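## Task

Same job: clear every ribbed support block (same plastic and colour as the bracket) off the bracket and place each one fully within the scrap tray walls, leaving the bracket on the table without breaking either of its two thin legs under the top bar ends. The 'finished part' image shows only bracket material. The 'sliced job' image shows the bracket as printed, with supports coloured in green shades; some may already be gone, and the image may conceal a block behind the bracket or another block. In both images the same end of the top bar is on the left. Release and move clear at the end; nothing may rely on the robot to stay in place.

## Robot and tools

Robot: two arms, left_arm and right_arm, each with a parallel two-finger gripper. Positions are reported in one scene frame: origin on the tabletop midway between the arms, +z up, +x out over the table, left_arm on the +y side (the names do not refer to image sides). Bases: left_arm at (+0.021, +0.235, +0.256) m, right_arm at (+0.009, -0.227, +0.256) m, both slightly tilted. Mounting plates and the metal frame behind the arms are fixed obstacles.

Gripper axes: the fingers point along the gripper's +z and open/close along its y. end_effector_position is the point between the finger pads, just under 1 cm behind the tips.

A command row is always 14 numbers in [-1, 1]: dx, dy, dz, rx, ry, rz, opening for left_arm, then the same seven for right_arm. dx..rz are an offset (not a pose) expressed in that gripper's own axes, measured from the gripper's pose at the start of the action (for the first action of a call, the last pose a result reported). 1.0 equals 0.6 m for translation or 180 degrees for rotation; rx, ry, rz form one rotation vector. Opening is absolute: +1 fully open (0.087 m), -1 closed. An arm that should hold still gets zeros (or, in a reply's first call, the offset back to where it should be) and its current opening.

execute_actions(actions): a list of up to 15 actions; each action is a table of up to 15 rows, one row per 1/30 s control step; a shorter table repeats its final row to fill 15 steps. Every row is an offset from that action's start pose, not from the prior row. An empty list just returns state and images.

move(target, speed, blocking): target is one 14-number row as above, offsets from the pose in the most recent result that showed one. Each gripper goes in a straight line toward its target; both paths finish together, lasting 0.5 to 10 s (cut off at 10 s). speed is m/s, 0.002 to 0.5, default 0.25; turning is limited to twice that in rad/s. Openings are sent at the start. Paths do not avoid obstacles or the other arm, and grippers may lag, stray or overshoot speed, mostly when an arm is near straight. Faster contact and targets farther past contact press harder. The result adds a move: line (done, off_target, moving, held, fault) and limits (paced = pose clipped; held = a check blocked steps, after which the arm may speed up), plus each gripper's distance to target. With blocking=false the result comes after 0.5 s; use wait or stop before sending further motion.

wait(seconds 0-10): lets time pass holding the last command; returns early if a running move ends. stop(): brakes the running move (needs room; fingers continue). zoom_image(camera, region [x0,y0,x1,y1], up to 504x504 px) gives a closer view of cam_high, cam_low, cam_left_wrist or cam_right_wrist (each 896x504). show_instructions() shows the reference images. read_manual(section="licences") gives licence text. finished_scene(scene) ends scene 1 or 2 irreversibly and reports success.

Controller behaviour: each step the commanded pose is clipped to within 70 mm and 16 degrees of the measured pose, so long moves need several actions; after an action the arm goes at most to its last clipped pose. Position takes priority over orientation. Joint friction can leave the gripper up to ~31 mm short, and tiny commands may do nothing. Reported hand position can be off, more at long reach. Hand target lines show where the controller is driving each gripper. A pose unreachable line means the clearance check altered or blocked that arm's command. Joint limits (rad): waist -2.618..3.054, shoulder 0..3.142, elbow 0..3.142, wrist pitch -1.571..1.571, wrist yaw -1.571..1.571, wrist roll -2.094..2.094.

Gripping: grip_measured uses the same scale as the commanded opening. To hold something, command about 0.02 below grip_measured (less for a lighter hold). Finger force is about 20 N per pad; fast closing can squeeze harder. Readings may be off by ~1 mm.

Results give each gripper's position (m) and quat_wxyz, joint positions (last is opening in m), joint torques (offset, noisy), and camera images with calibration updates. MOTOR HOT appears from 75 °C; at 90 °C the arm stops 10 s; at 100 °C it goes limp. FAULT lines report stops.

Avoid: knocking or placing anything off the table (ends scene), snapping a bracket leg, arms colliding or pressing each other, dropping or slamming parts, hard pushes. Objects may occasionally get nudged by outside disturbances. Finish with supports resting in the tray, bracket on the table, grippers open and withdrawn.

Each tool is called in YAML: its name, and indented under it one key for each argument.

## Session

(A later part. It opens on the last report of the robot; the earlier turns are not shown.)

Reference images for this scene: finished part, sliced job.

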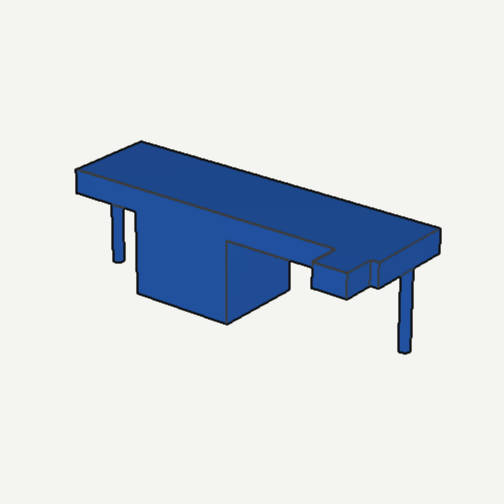

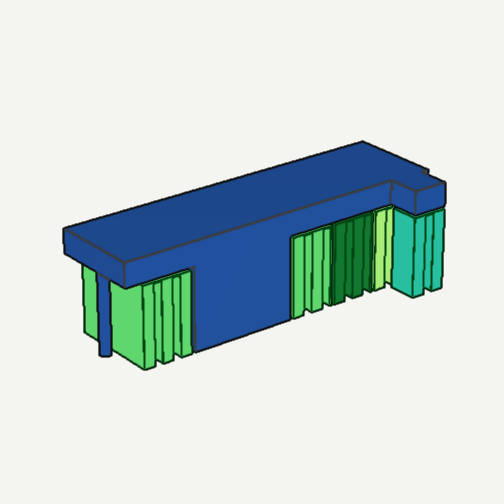

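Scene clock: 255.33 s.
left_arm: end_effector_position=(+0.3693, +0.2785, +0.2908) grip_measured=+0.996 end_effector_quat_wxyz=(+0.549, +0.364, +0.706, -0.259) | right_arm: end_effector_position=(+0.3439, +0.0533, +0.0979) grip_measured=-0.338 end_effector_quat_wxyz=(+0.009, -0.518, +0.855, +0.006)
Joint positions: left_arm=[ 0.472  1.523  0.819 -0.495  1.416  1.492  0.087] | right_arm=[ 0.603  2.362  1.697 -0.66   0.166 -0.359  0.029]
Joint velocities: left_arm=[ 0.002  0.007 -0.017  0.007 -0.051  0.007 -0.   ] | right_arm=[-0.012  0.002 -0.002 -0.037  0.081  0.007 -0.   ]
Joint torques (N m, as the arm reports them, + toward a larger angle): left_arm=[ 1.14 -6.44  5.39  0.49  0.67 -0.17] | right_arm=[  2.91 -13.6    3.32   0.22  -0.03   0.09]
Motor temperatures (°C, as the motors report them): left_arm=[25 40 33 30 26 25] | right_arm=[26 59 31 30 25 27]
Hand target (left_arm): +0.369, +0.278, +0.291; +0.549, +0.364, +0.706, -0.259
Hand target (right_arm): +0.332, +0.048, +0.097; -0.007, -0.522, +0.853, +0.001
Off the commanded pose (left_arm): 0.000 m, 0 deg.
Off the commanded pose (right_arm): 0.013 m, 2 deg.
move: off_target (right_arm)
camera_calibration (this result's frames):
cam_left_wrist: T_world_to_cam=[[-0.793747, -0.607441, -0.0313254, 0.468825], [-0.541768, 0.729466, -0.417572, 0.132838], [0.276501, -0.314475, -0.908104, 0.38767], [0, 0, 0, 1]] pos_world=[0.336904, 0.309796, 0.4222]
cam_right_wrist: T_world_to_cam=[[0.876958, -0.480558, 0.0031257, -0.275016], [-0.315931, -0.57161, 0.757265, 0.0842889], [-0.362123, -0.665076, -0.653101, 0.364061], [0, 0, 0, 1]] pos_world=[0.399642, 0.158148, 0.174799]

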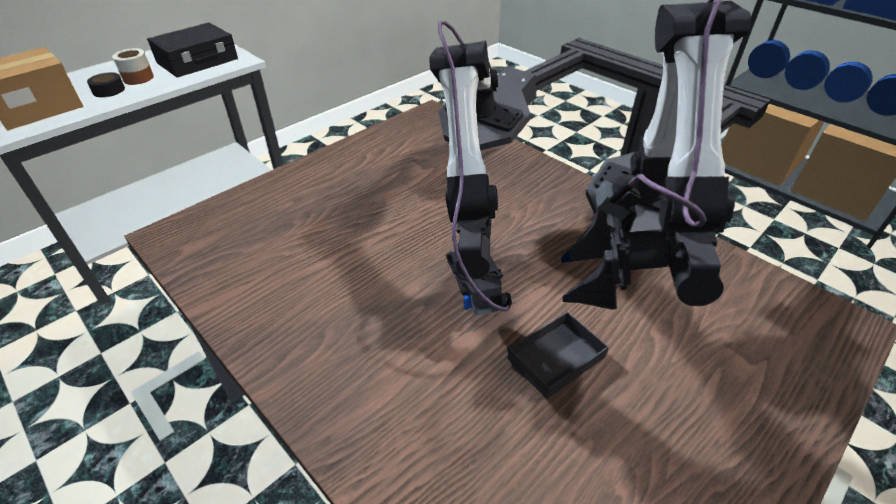

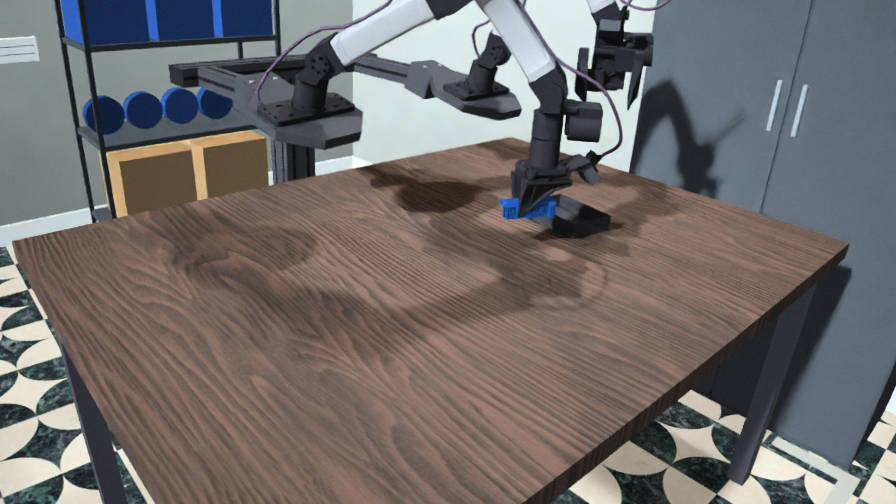

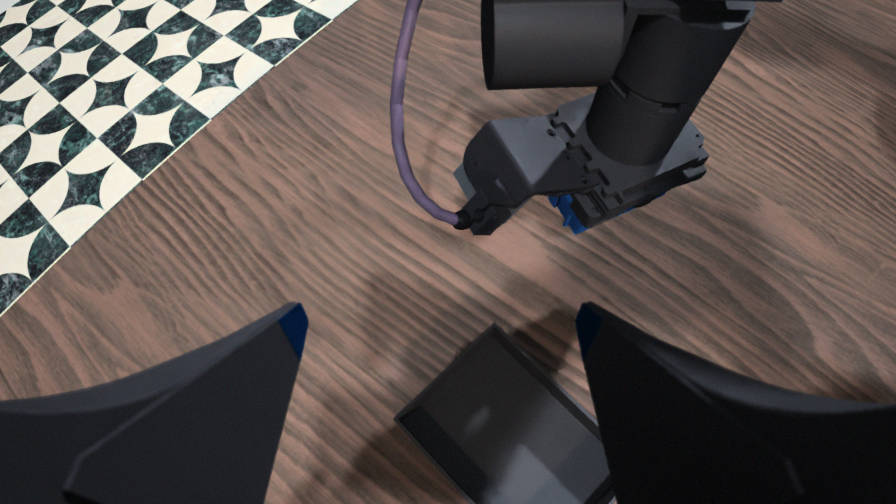

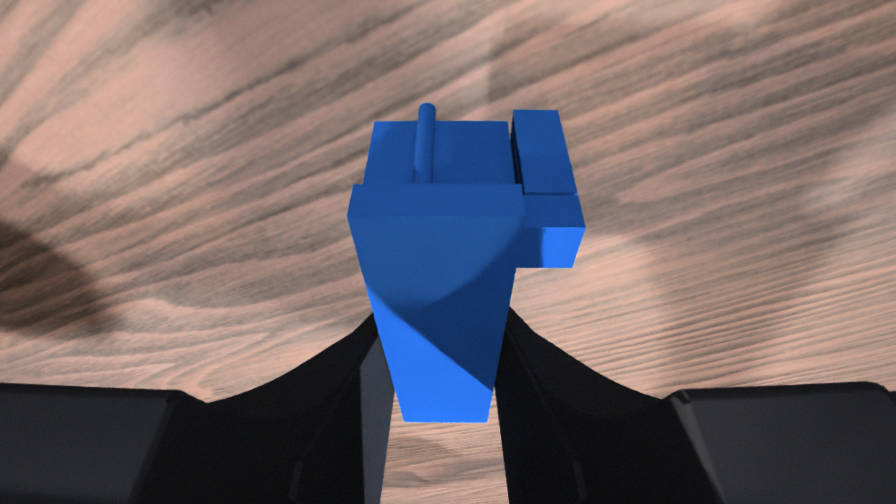

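move:
  target: [0,0,0,0,0,0,1, 0.0232,-0.0007,-0.3218,0.1759,-0.4108,-0.4751,-0.385]
  speed: 0.25

Scene clock: 298.50 s.
left_arm: end_effector_position=(+0.3693, +0.2785, +0.2908) grip_measured=+0.996 end_effector_quat_wxyz=(+0.549, +0.364, +0.706, -0.259) | right_arm: end_effector_position=(+0.3245, +0.0360, +0.2791) grip_measured=-0.338 end_effector_quat_wxyz=(-0.580, +0.798, -0.129, -0.102)
Joint positions: left_arm=[ 0.472  1.523  0.819 -0.495  1.416  1.492  0.087] | right_arm=[ 0.228  1.542  0.559  0.402 -1.047 -2.047  0.029]
Joint velocities: left_arm=[ 0.002 -0.022 -0.017  0.022 -0.051 -0.037  0.   ] | right_arm=[ 0.002 -0.002  0.002 -0.037 -0.007 -0.066  0.   ]
Joint torques (N m, as the arm reports them, + toward a larger angle): left_arm=[ 1.17 -6.39  5.37  0.51  0.67 -0.17] | right_arm=[-1.   -7.01  7.66  1.2  -0.69  0.02]
Motor temperatures (°C, as the motors report them): left_arm=[25 40 33 29 26 25] | right_arm=[26 61 30 30 25 27]
Hand target (left_arm): +0.369, +0.278, +0.291; +0.549, +0.364, +0.706, -0.259
Hand target (right_arm): +0.336, +0.036, +0.288; -0.587, +0.796, -0.120, -0.089
Off the commanded pose (left_arm): 0.000 m, 0 deg.
Off the commanded pose (right_arm): 0.016 m, 3 deg.
move: off_target (right_arm)
camera_calibration (this result's frames):
cam_left_wrist: T_world_to_cam=[[-0.793747, -0.607441, -0.0313254, 0.468825], [-0.541768, 0.729466, -0.417572, 0.132838], [0.276501, -0.314475, -0.908104, 0.38767], [0, 0, 0, 1]] pos_world=[0.336904, 0.309796, 0.4222]
cam_right_wrist: T_world_to_cam=[[0.342936, 0.28928, 0.893707, -0.369841], [0.607477, -0.793978, 0.0238959, -0.155933], [0.716496, 0.534711, -0.448014, 0.0134626], [0, 0, 0, 1]] pos_world=[0.211912, -0.0240185, 0.340287]

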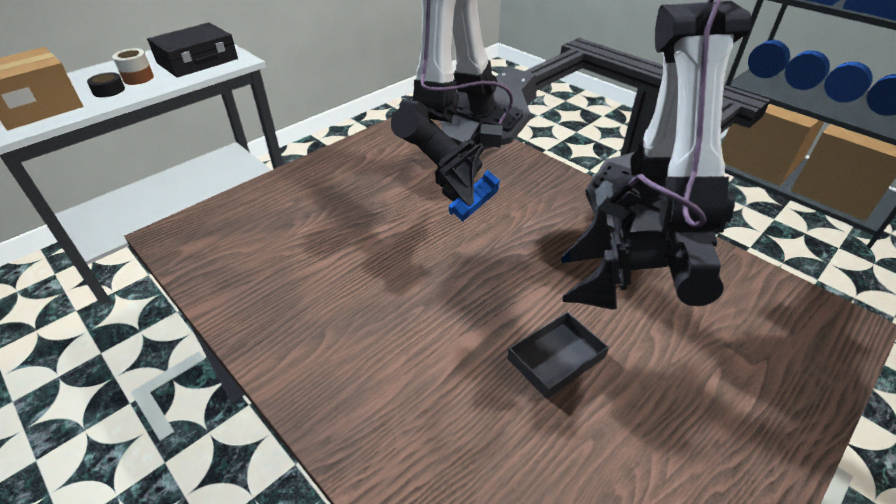

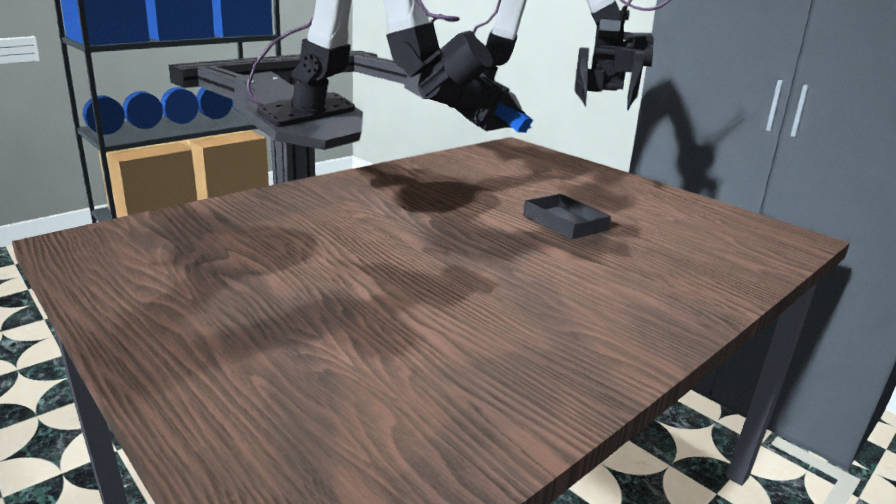

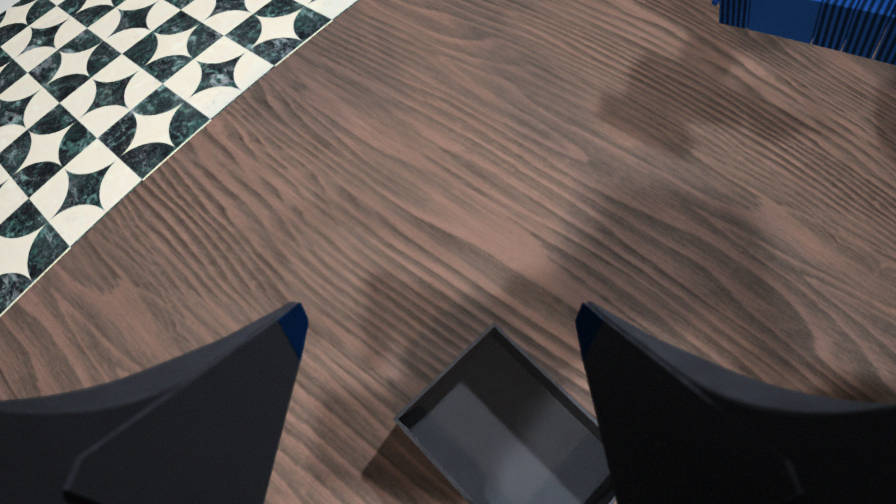

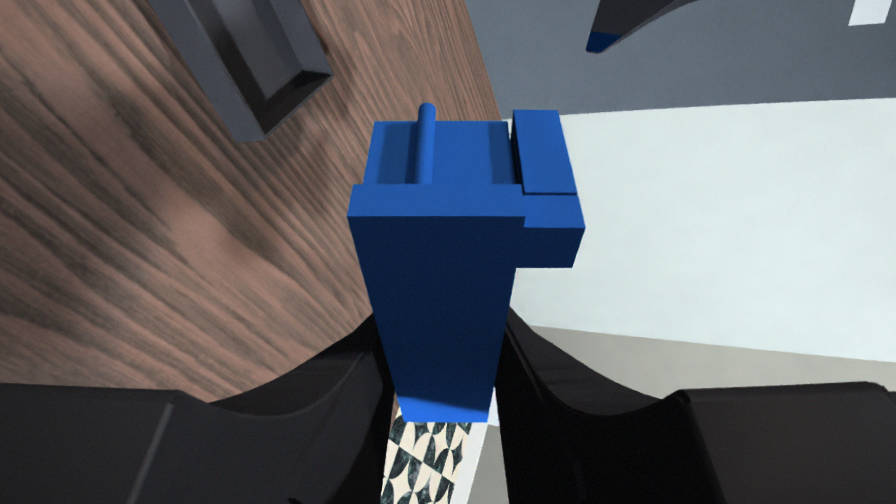

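move:
  target: [-0.1310,-0.2847,0.1702,0.2515,0.0120,-0.0507,-0.2, 0,0,0,0,0,0,-0.385]
  speed: 0.2

Scene clock: 358.20 s.
left_arm: end_effector_position=(+0.3043, +0.0789, +0.3400) grip_measured=-0.200 end_effector_quat_wxyz=(+0.352, +0.499, +0.581, -0.538) | right_arm: end_effector_position=(+0.3240, +0.0360, +0.2789) grip_measured=-0.338 end_effector_quat_wxyz=(-0.579, +0.798, -0.128, -0.103)
Joint positions: left_arm=[-0.203  1.616  1.094 -1.209  1.298  1.731  0.035] | right_arm=[ 0.228  1.542  0.559  0.399 -1.048 -2.05   0.029]
Joint velocities: left_arm=[-0.017  0.002  0.002 -0.066 -0.022  0.022 -0.   ] | right_arm=[-0.007  0.002  0.002 -0.007  0.022 -0.007 -0.001]
Joint torques (N m, as the arm reports them, + toward a larger angle): left_arm=[-1.2  -5.3   6.91 -0.43  0.48 -0.2 ] | right_arm=[ 0.16 -6.9   4.8   1.28 -0.55  0.14]
Motor temperatures (°C, as the motors report them): left_arm=[25 40 34 29 26 25] | right_arm=[26 46 33 32 26 27]
Hand target (left_arm): +0.303, +0.078, +0.336; +0.336, +0.496, +0.586, -0.545
Hand target (right_arm): +0.325, +0.036, +0.279; -0.580, +0.798, -0.129, -0.102
Off the commanded pose (left_arm): 0.006 m, 3 deg.
Off the commanded pose (right_arm): 0.001 m, 0 deg.
move: off_target (left_arm)
camera_calibration (this result's frames):
cam_left_wrist: T_world_to_cam=[[-0.958705, 0.0682631, 0.276087, 0.189949], [-0.0732967, 0.878668, -0.471774, 0.127845], [-0.274793, -0.472528, -0.83738, 0.543795], [0, 0, 0, 1]] pos_world=[0.340907, 0.131659, 0.463235]
cam_right_wrist: T_world_to_cam=[[0.342547, 0.290139, 0.893578, -0.369373], [0.609012, -0.792799, 0.0239565, -0.156182], [0.715378, 0.535993, -0.448269, 0.0141126], [0, 0, 0, 1]] pos_world=[0.211548, -0.0242157, 0.340131]

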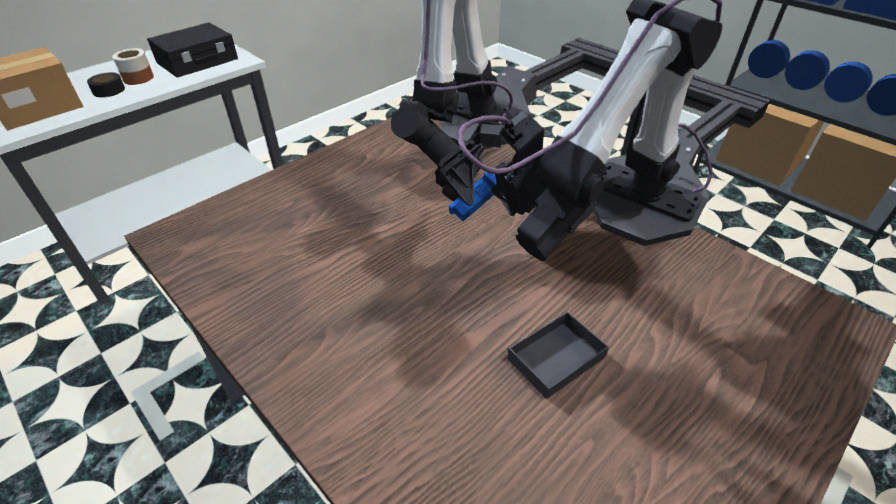

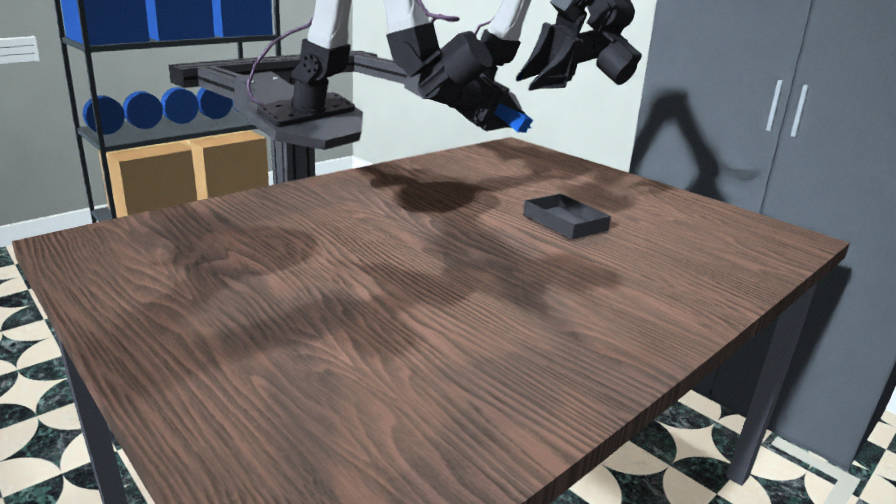

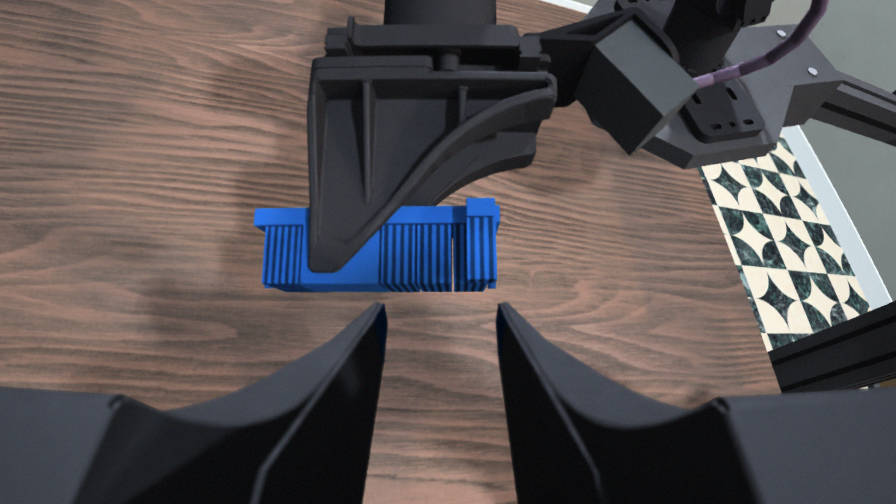

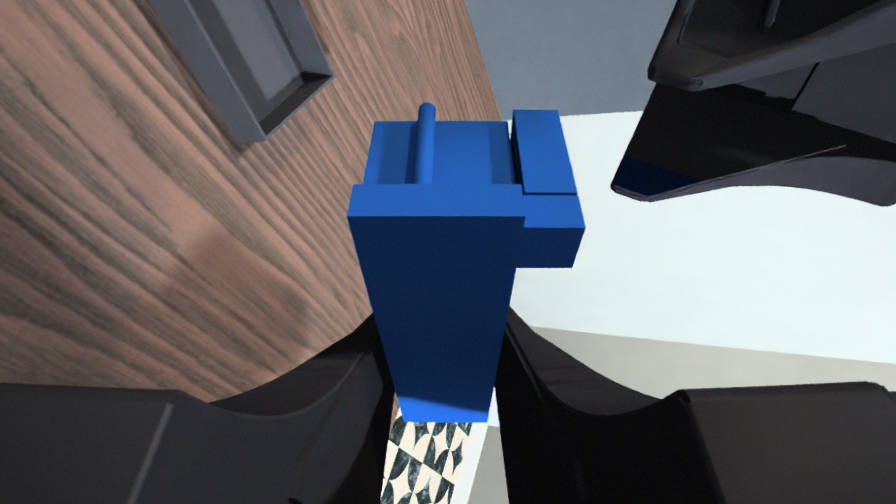

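zoom_image:
  camera: "cam_left_wrist"
  region: [240, 180, 540, 350]

show_instructions:

Region (240, 180, 540, 350) of cam_left_wrist's 896x504 image, scaled by 1.680, with more detail than that image has; it fills the top 286 rows of this view, and the rest is white.

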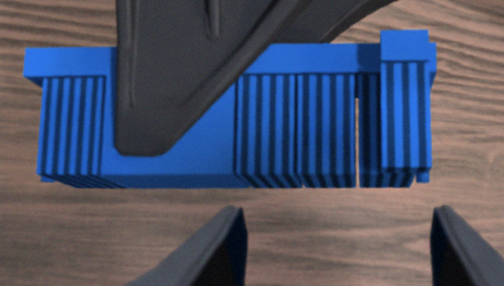

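Reference images for this scene: finished part, sliced job.

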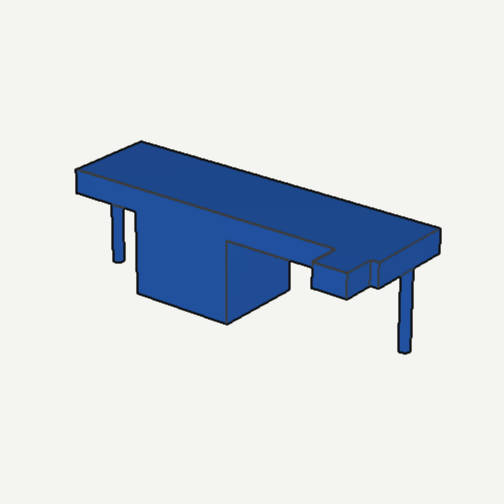

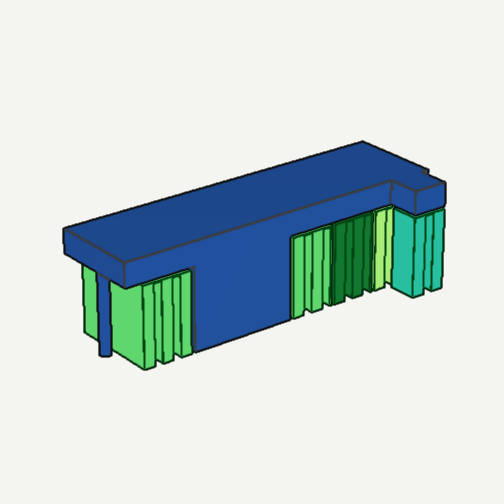

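move:
  target: [0.014,-0.025,0.0658,0.006,0.0056,-0.012,-0.2, 0,0,0,0,0,0,-0.385]
  speed: 0.06

Scene clock: 401.63 s.
left_arm: end_effector_position=(+0.2895, +0.0439, +0.3331) grip_measured=-0.200 end_effector_quat_wxyz=(+0.336, +0.491, +0.587, -0.549) | right_arm: end_effector_position=(+0.3240, +0.0360, +0.2789) grip_measured=-0.338 end_effector_quat_wxyz=(-0.579, +0.798, -0.128, -0.103)
Joint positions: left_arm=[-0.339  1.5    0.92  -0.731  1.29   1.249  0.035] | right_arm=[ 0.228  1.542  0.559  0.399 -1.048 -2.05   0.029]
Joint velocities: left_arm=[-0.002 -0.012 -0.012  0.037 -0.051 -0.037  0.001] | right_arm=[ 0.002 -0.002  0.007 -0.037 -0.022 -0.007 -0.   ]
Joint torques (N m, as the arm reports them, + toward a larger angle): left_arm=[-1.58 -7.76  3.42  0.48  0.53 -0.19] | right_arm=[ 0.24 -6.87  4.77  1.26 -0.58  0.1 ]
Motor temperatures (°C, as the motors report them): left_arm=[25 39 35 28 26 25] | right_arm=[26 44 32 32 26 27]
Hand target (left_arm): +0.284, +0.043, +0.330; +0.333, +0.496, +0.588, -0.546
Hand target (right_arm): +0.324, +0.036, +0.279; -0.579, +0.798, -0.128, -0.103
Off the commanded pose (left_arm): 0.008 m, 1 deg.
Off the commanded pose (right_arm): 0.000 m, 0 deg.
move: done
camera_calibration (this result's frames):
cam_left_wrist: T_world_to_cam=[[-0.945186, 0.0763602, 0.317478, 0.161919], [-0.0852817, 0.880798, -0.465749, 0.155656], [-0.315198, -0.467295, -0.826006, 0.525057], [0, 0, 0, 1]] pos_world=[0.331816, 0.0958911, 0.454791]
cam_right_wrist: T_world_to_cam=[[0.342547, 0.290139, 0.893578, -0.369373], [0.609012, -0.792799, 0.0239565, -0.156182], [0.715378, 0.535993, -0.448269, 0.0141126], [0, 0, 0, 1]] pos_world=[0.211548, -0.0242157, 0.340131]

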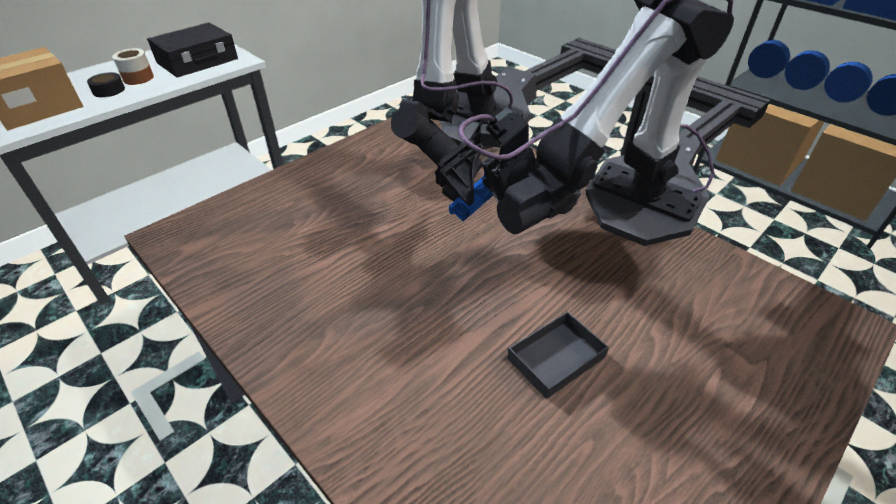

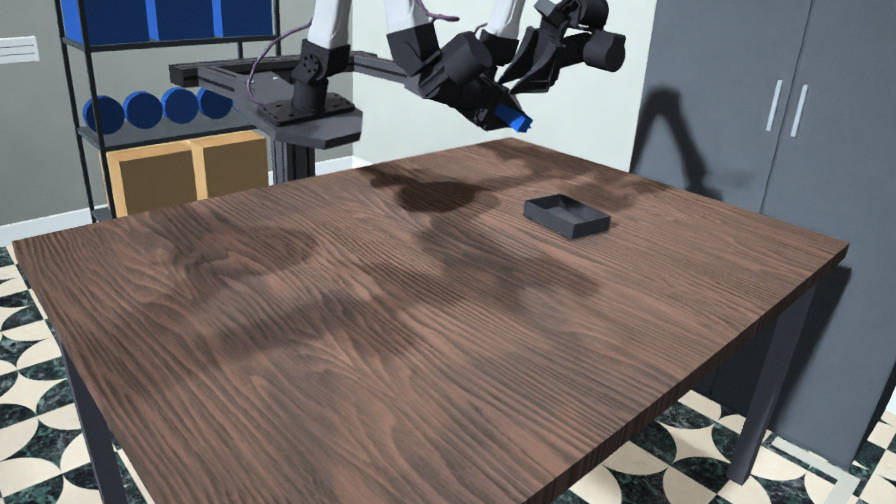

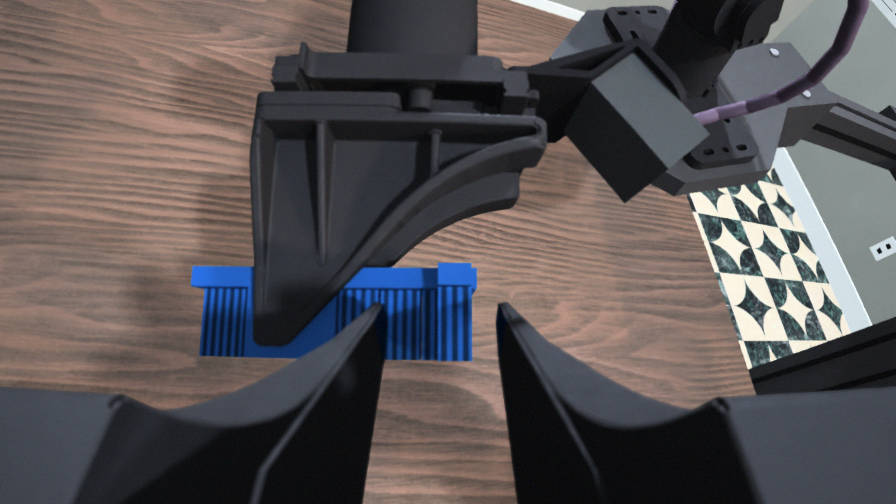

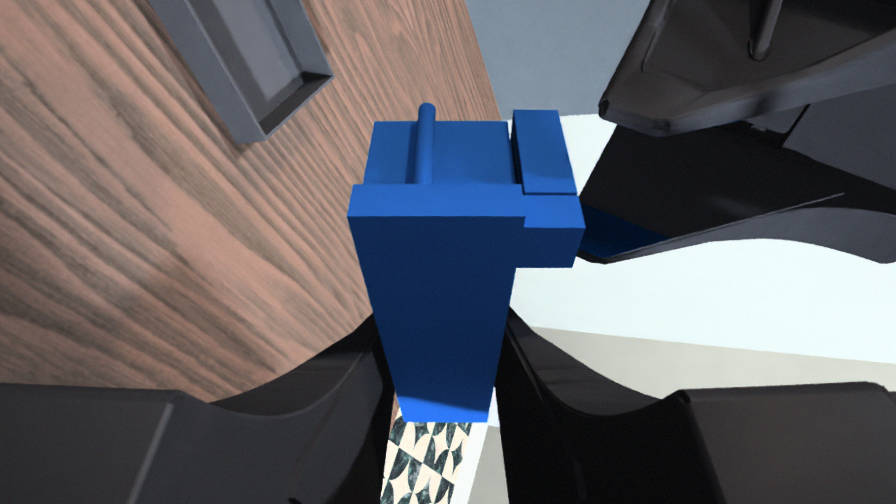

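zoom_image:
  camera: "cam_left_wrist"
  region: [320, 240, 540, 380]

zoom_image:
  camera: "cam_right_wrist"
  region: [480, 60, 760, 300]

Region (320, 240, 540, 380) of cam_left_wrist's 896x504 image, scaled by 2.291, with more detail than that image has; it fills the top 321 rows of this view, and the rest is white.

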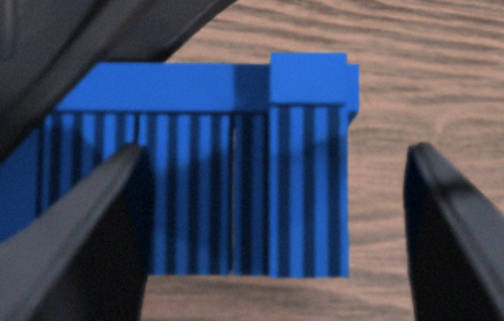

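Region (480, 60, 760, 300) of cam_right_wrist's 896x504 image, scaled by 1.800, with more detail than that image has; it fills the top 432 rows of this view, and the rest is white.

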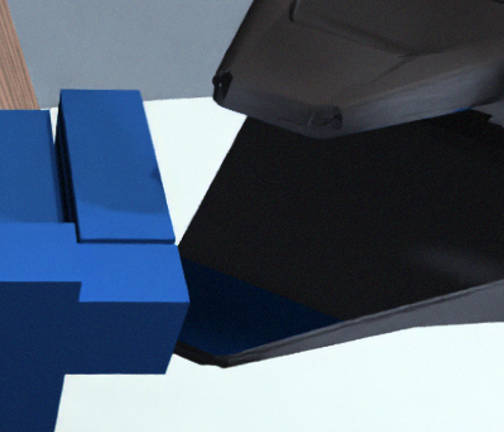

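move:
  target: [0.0233,-0.0125,0.015,0,0,0,-0.2, 0,0,0,0,0,0,-0.385]
  speed: 0.03

Scene clock: 455.77 s.
left_arm: end_effector_position=(+0.2824, +0.0402, +0.3215) grip_measured=-0.200 end_effector_quat_wxyz=(+0.334, +0.487, +0.589, -0.552) | right_arm: end_effector_position=(+0.3242, +0.0358, +0.2786) grip_measured=-0.338 end_effector_quat_wxyz=(-0.579, +0.799, -0.129, -0.102)
Joint positions: left_arm=[-0.351  1.5    0.856 -0.624  1.29   1.192  0.035] | right_arm=[ 0.228  1.542  0.559  0.398 -1.045 -2.05   0.029]
Joint velocities: left_arm=[ 0.007 -0.012 -0.002  0.081 -0.051 -0.125  0.   ] | right_arm=[-0.002 -0.007  0.007 -0.007  0.051  0.066 -0.002]
Joint torques (N m, as the arm reports them, + toward a larger angle): left_arm=[-1.56 -7.73  3.21  0.65  0.61 -0.2 ] | right_arm=[ 0.15 -6.86  4.74  1.24 -0.65  0.09]
Motor temperatures (°C, as the motors report them): left_arm=[25 42 33 28 26 25] | right_arm=[26 43 31 33 26 27]
Hand target (left_arm): +0.277, +0.039, +0.321; +0.336, +0.491, +0.586, -0.550
Hand target (right_arm): +0.324, +0.036, +0.279; -0.579, +0.798, -0.128, -0.103
Off the commanded pose (left_arm): 0.006 m, 1 deg.
Off the commanded pose (right_arm): 0.000 m, 0 deg.
move: done
camera_calibration (this result's frames):
cam_left_wrist: T_world_to_cam=[[-0.941819, 0.0739476, 0.327885, 0.154998], [-0.0932496, 0.879723, -0.466254, 0.155333], [-0.322926, -0.469702, -0.821644, 0.51241], [0, 0, 0, 1]] pos_world=[0.325935, 0.0925686, 0.442622]
cam_right_wrist: T_world_to_cam=[[0.343143, 0.291371, 0.892948, -0.369118], [0.607879, -0.793624, 0.0253652, -0.156433], [0.716056, 0.534101, -0.449445, 0.0141029], [0, 0, 0, 1]] pos_world=[0.211654, -0.0241311, 0.33991]

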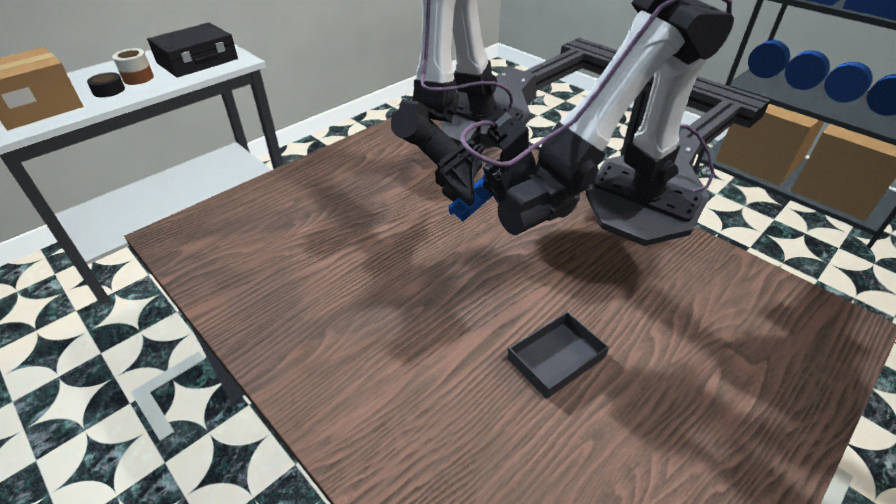

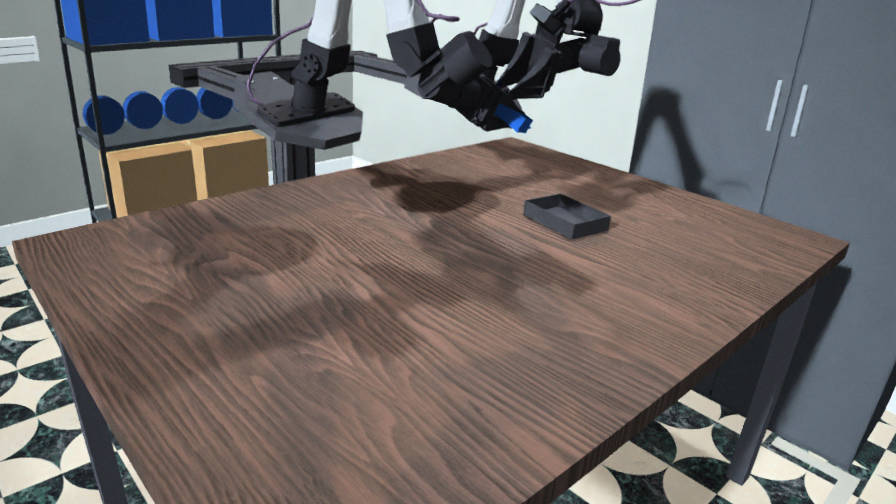

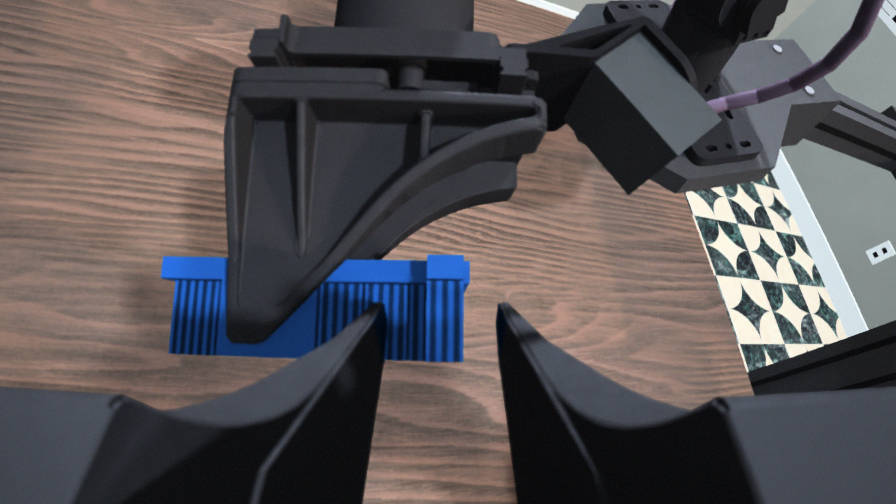

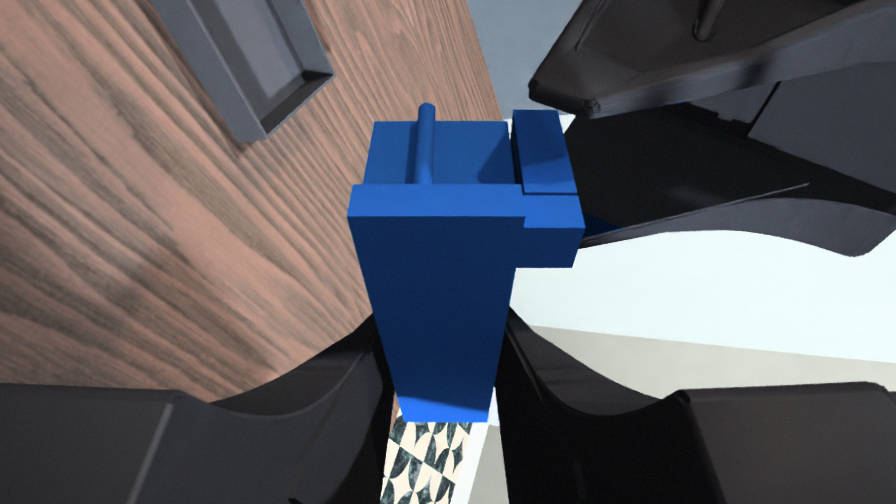

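zoom_image:
  camera: "cam_left_wrist"
  region: [320, 240, 540, 380]

zoom_image:
  camera: "cam_right_wrist"
  region: [480, 40, 760, 280]

Region (320, 240, 540, 380) of cam_left_wrist's 896x504 image, scaled by 2.291, with more detail than that image has; it fills the top 321 rows of this view, and the rest is white.

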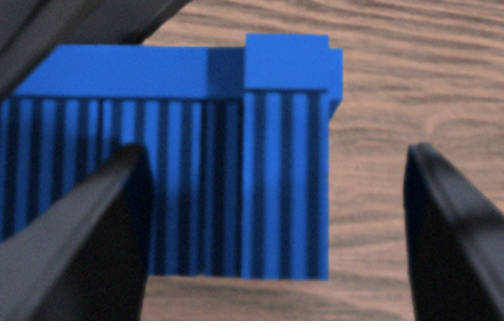

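Region (480, 40, 760, 280) of cam_right_wrist's 896x504 image, scaled by 1.800, with more detail than that image has; it fills the top 432 rows of this view, and the rest is white.

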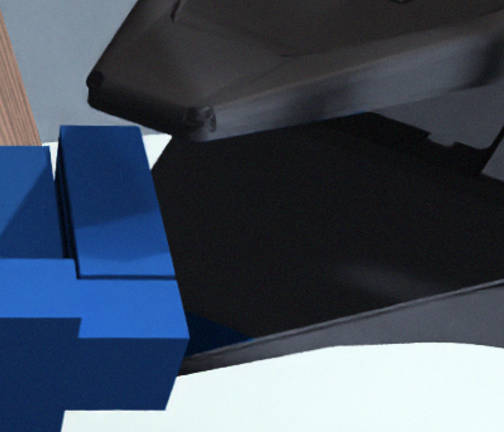

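move:
  target: [-0.0109,-0.0043,0.0026,0.0047,-0.0118,0,-0.2, 0,0,0,0,0,0,-0.385]
  speed: 0.02

Scene clock: 477.83 s.
left_arm: end_effector_position=(+0.2830, +0.0378, +0.3273) grip_measured=-0.200 end_effector_quat_wxyz=(+0.343, +0.480, +0.579, -0.563) | right_arm: end_effector_position=(+0.3243, +0.0357, +0.2784) grip_measured=-0.338 end_effector_quat_wxyz=(-0.579, +0.799, -0.129, -0.102)
Joint positions: left_arm=[-0.351  1.5    0.856 -0.613  1.326  1.187  0.035] | right_arm=[ 0.228  1.542  0.559  0.398 -1.044 -2.05   0.029]
Joint velocities: left_arm=[-0.012 -0.002 -0.012 -0.022  0.095 -0.007  0.   ] | right_arm=[-0.002 -0.002 -0.007  0.037 -0.022 -0.066 -0.   ]
Joint torques (N m, as the arm reports them, + toward a larger angle): left_arm=[-0.47 -6.44  5.64  0.37  0.7  -0.11] | right_arm=[ 0.21 -6.88  4.73  1.25 -0.59  0.09]
Motor temperatures (°C, as the motors report them): left_arm=[25 43 32 28 26 25] | right_arm=[26 42 31 33 26 27]
Hand target (left_arm): +0.282, +0.038, +0.328; +0.341, +0.479, +0.579, -0.565
Hand target (right_arm): +0.324, +0.036, +0.279; -0.579, +0.799, -0.129, -0.102
Off the commanded pose (left_arm): 0.002 m, 0 deg.
Off the commanded pose (right_arm): 0.000 m, 0 deg.
move: done
camera_calibration (this result's frames):
cam_left_wrist: T_world_to_cam=[[-0.941436, 0.085371, 0.326204, 0.153828], [-0.0940985, 0.862468, -0.497288, 0.171293], [-0.323795, -0.49886, -0.803925, 0.511749], [0, 0, 0, 1]] pos_world=[0.32664, 0.094424, 0.446411]
cam_right_wrist: T_world_to_cam=[[0.343133, 0.291855, 0.892794, -0.369001], [0.60728, -0.794057, 0.0261779, -0.156597], [0.716569, 0.533193, -0.449705, 0.0139296], [0, 0, 0, 1]] pos_world=[0.211733, -0.0240796, 0.339805]

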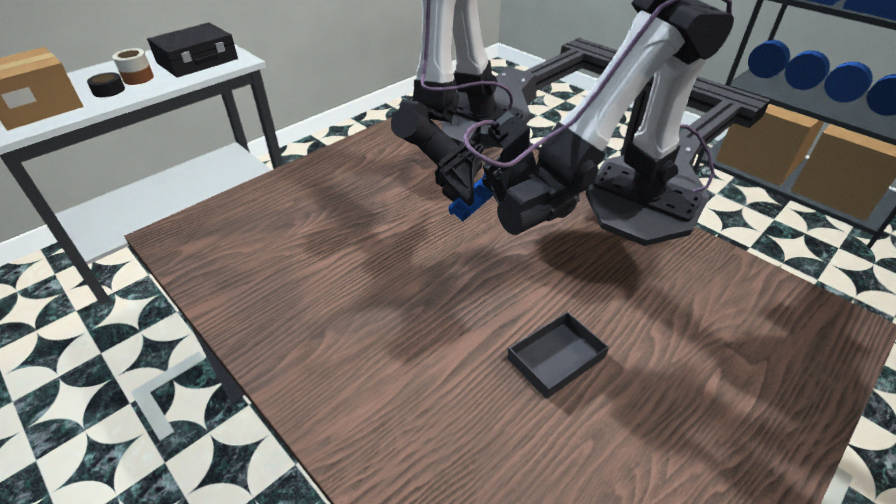

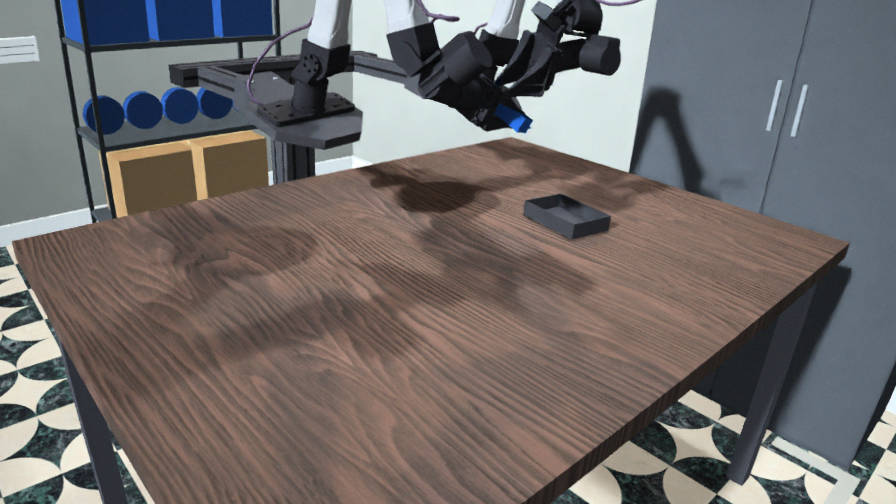

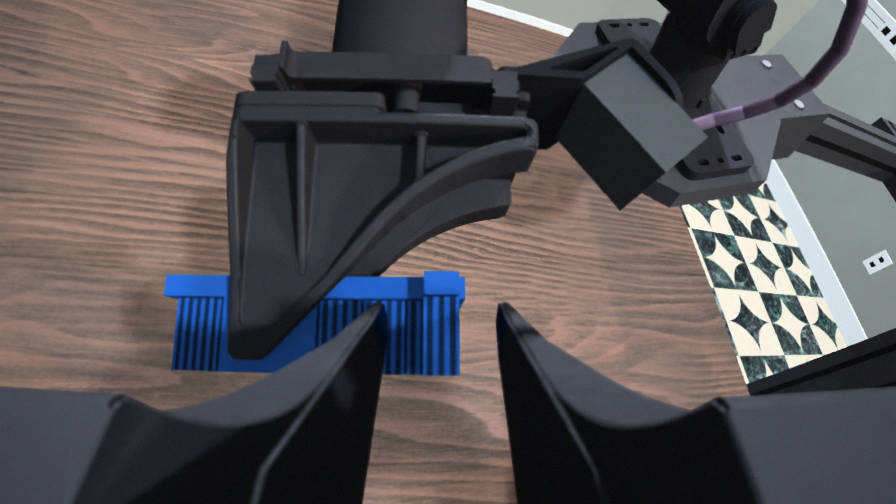

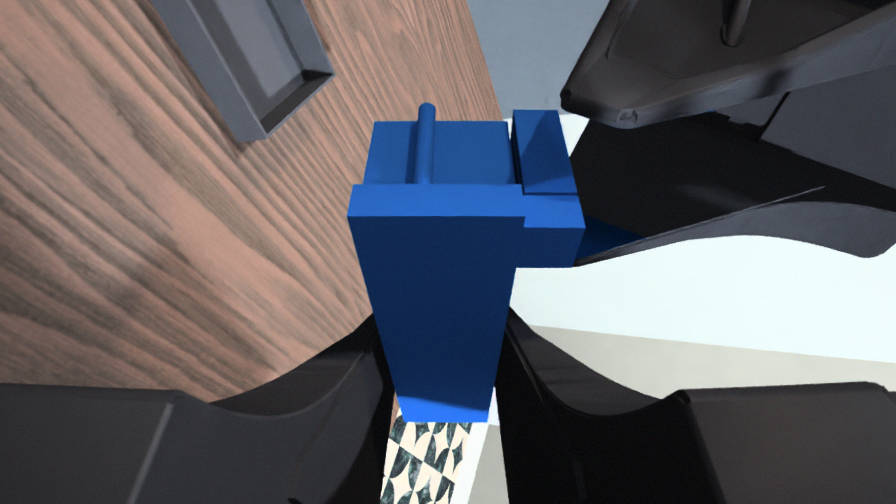

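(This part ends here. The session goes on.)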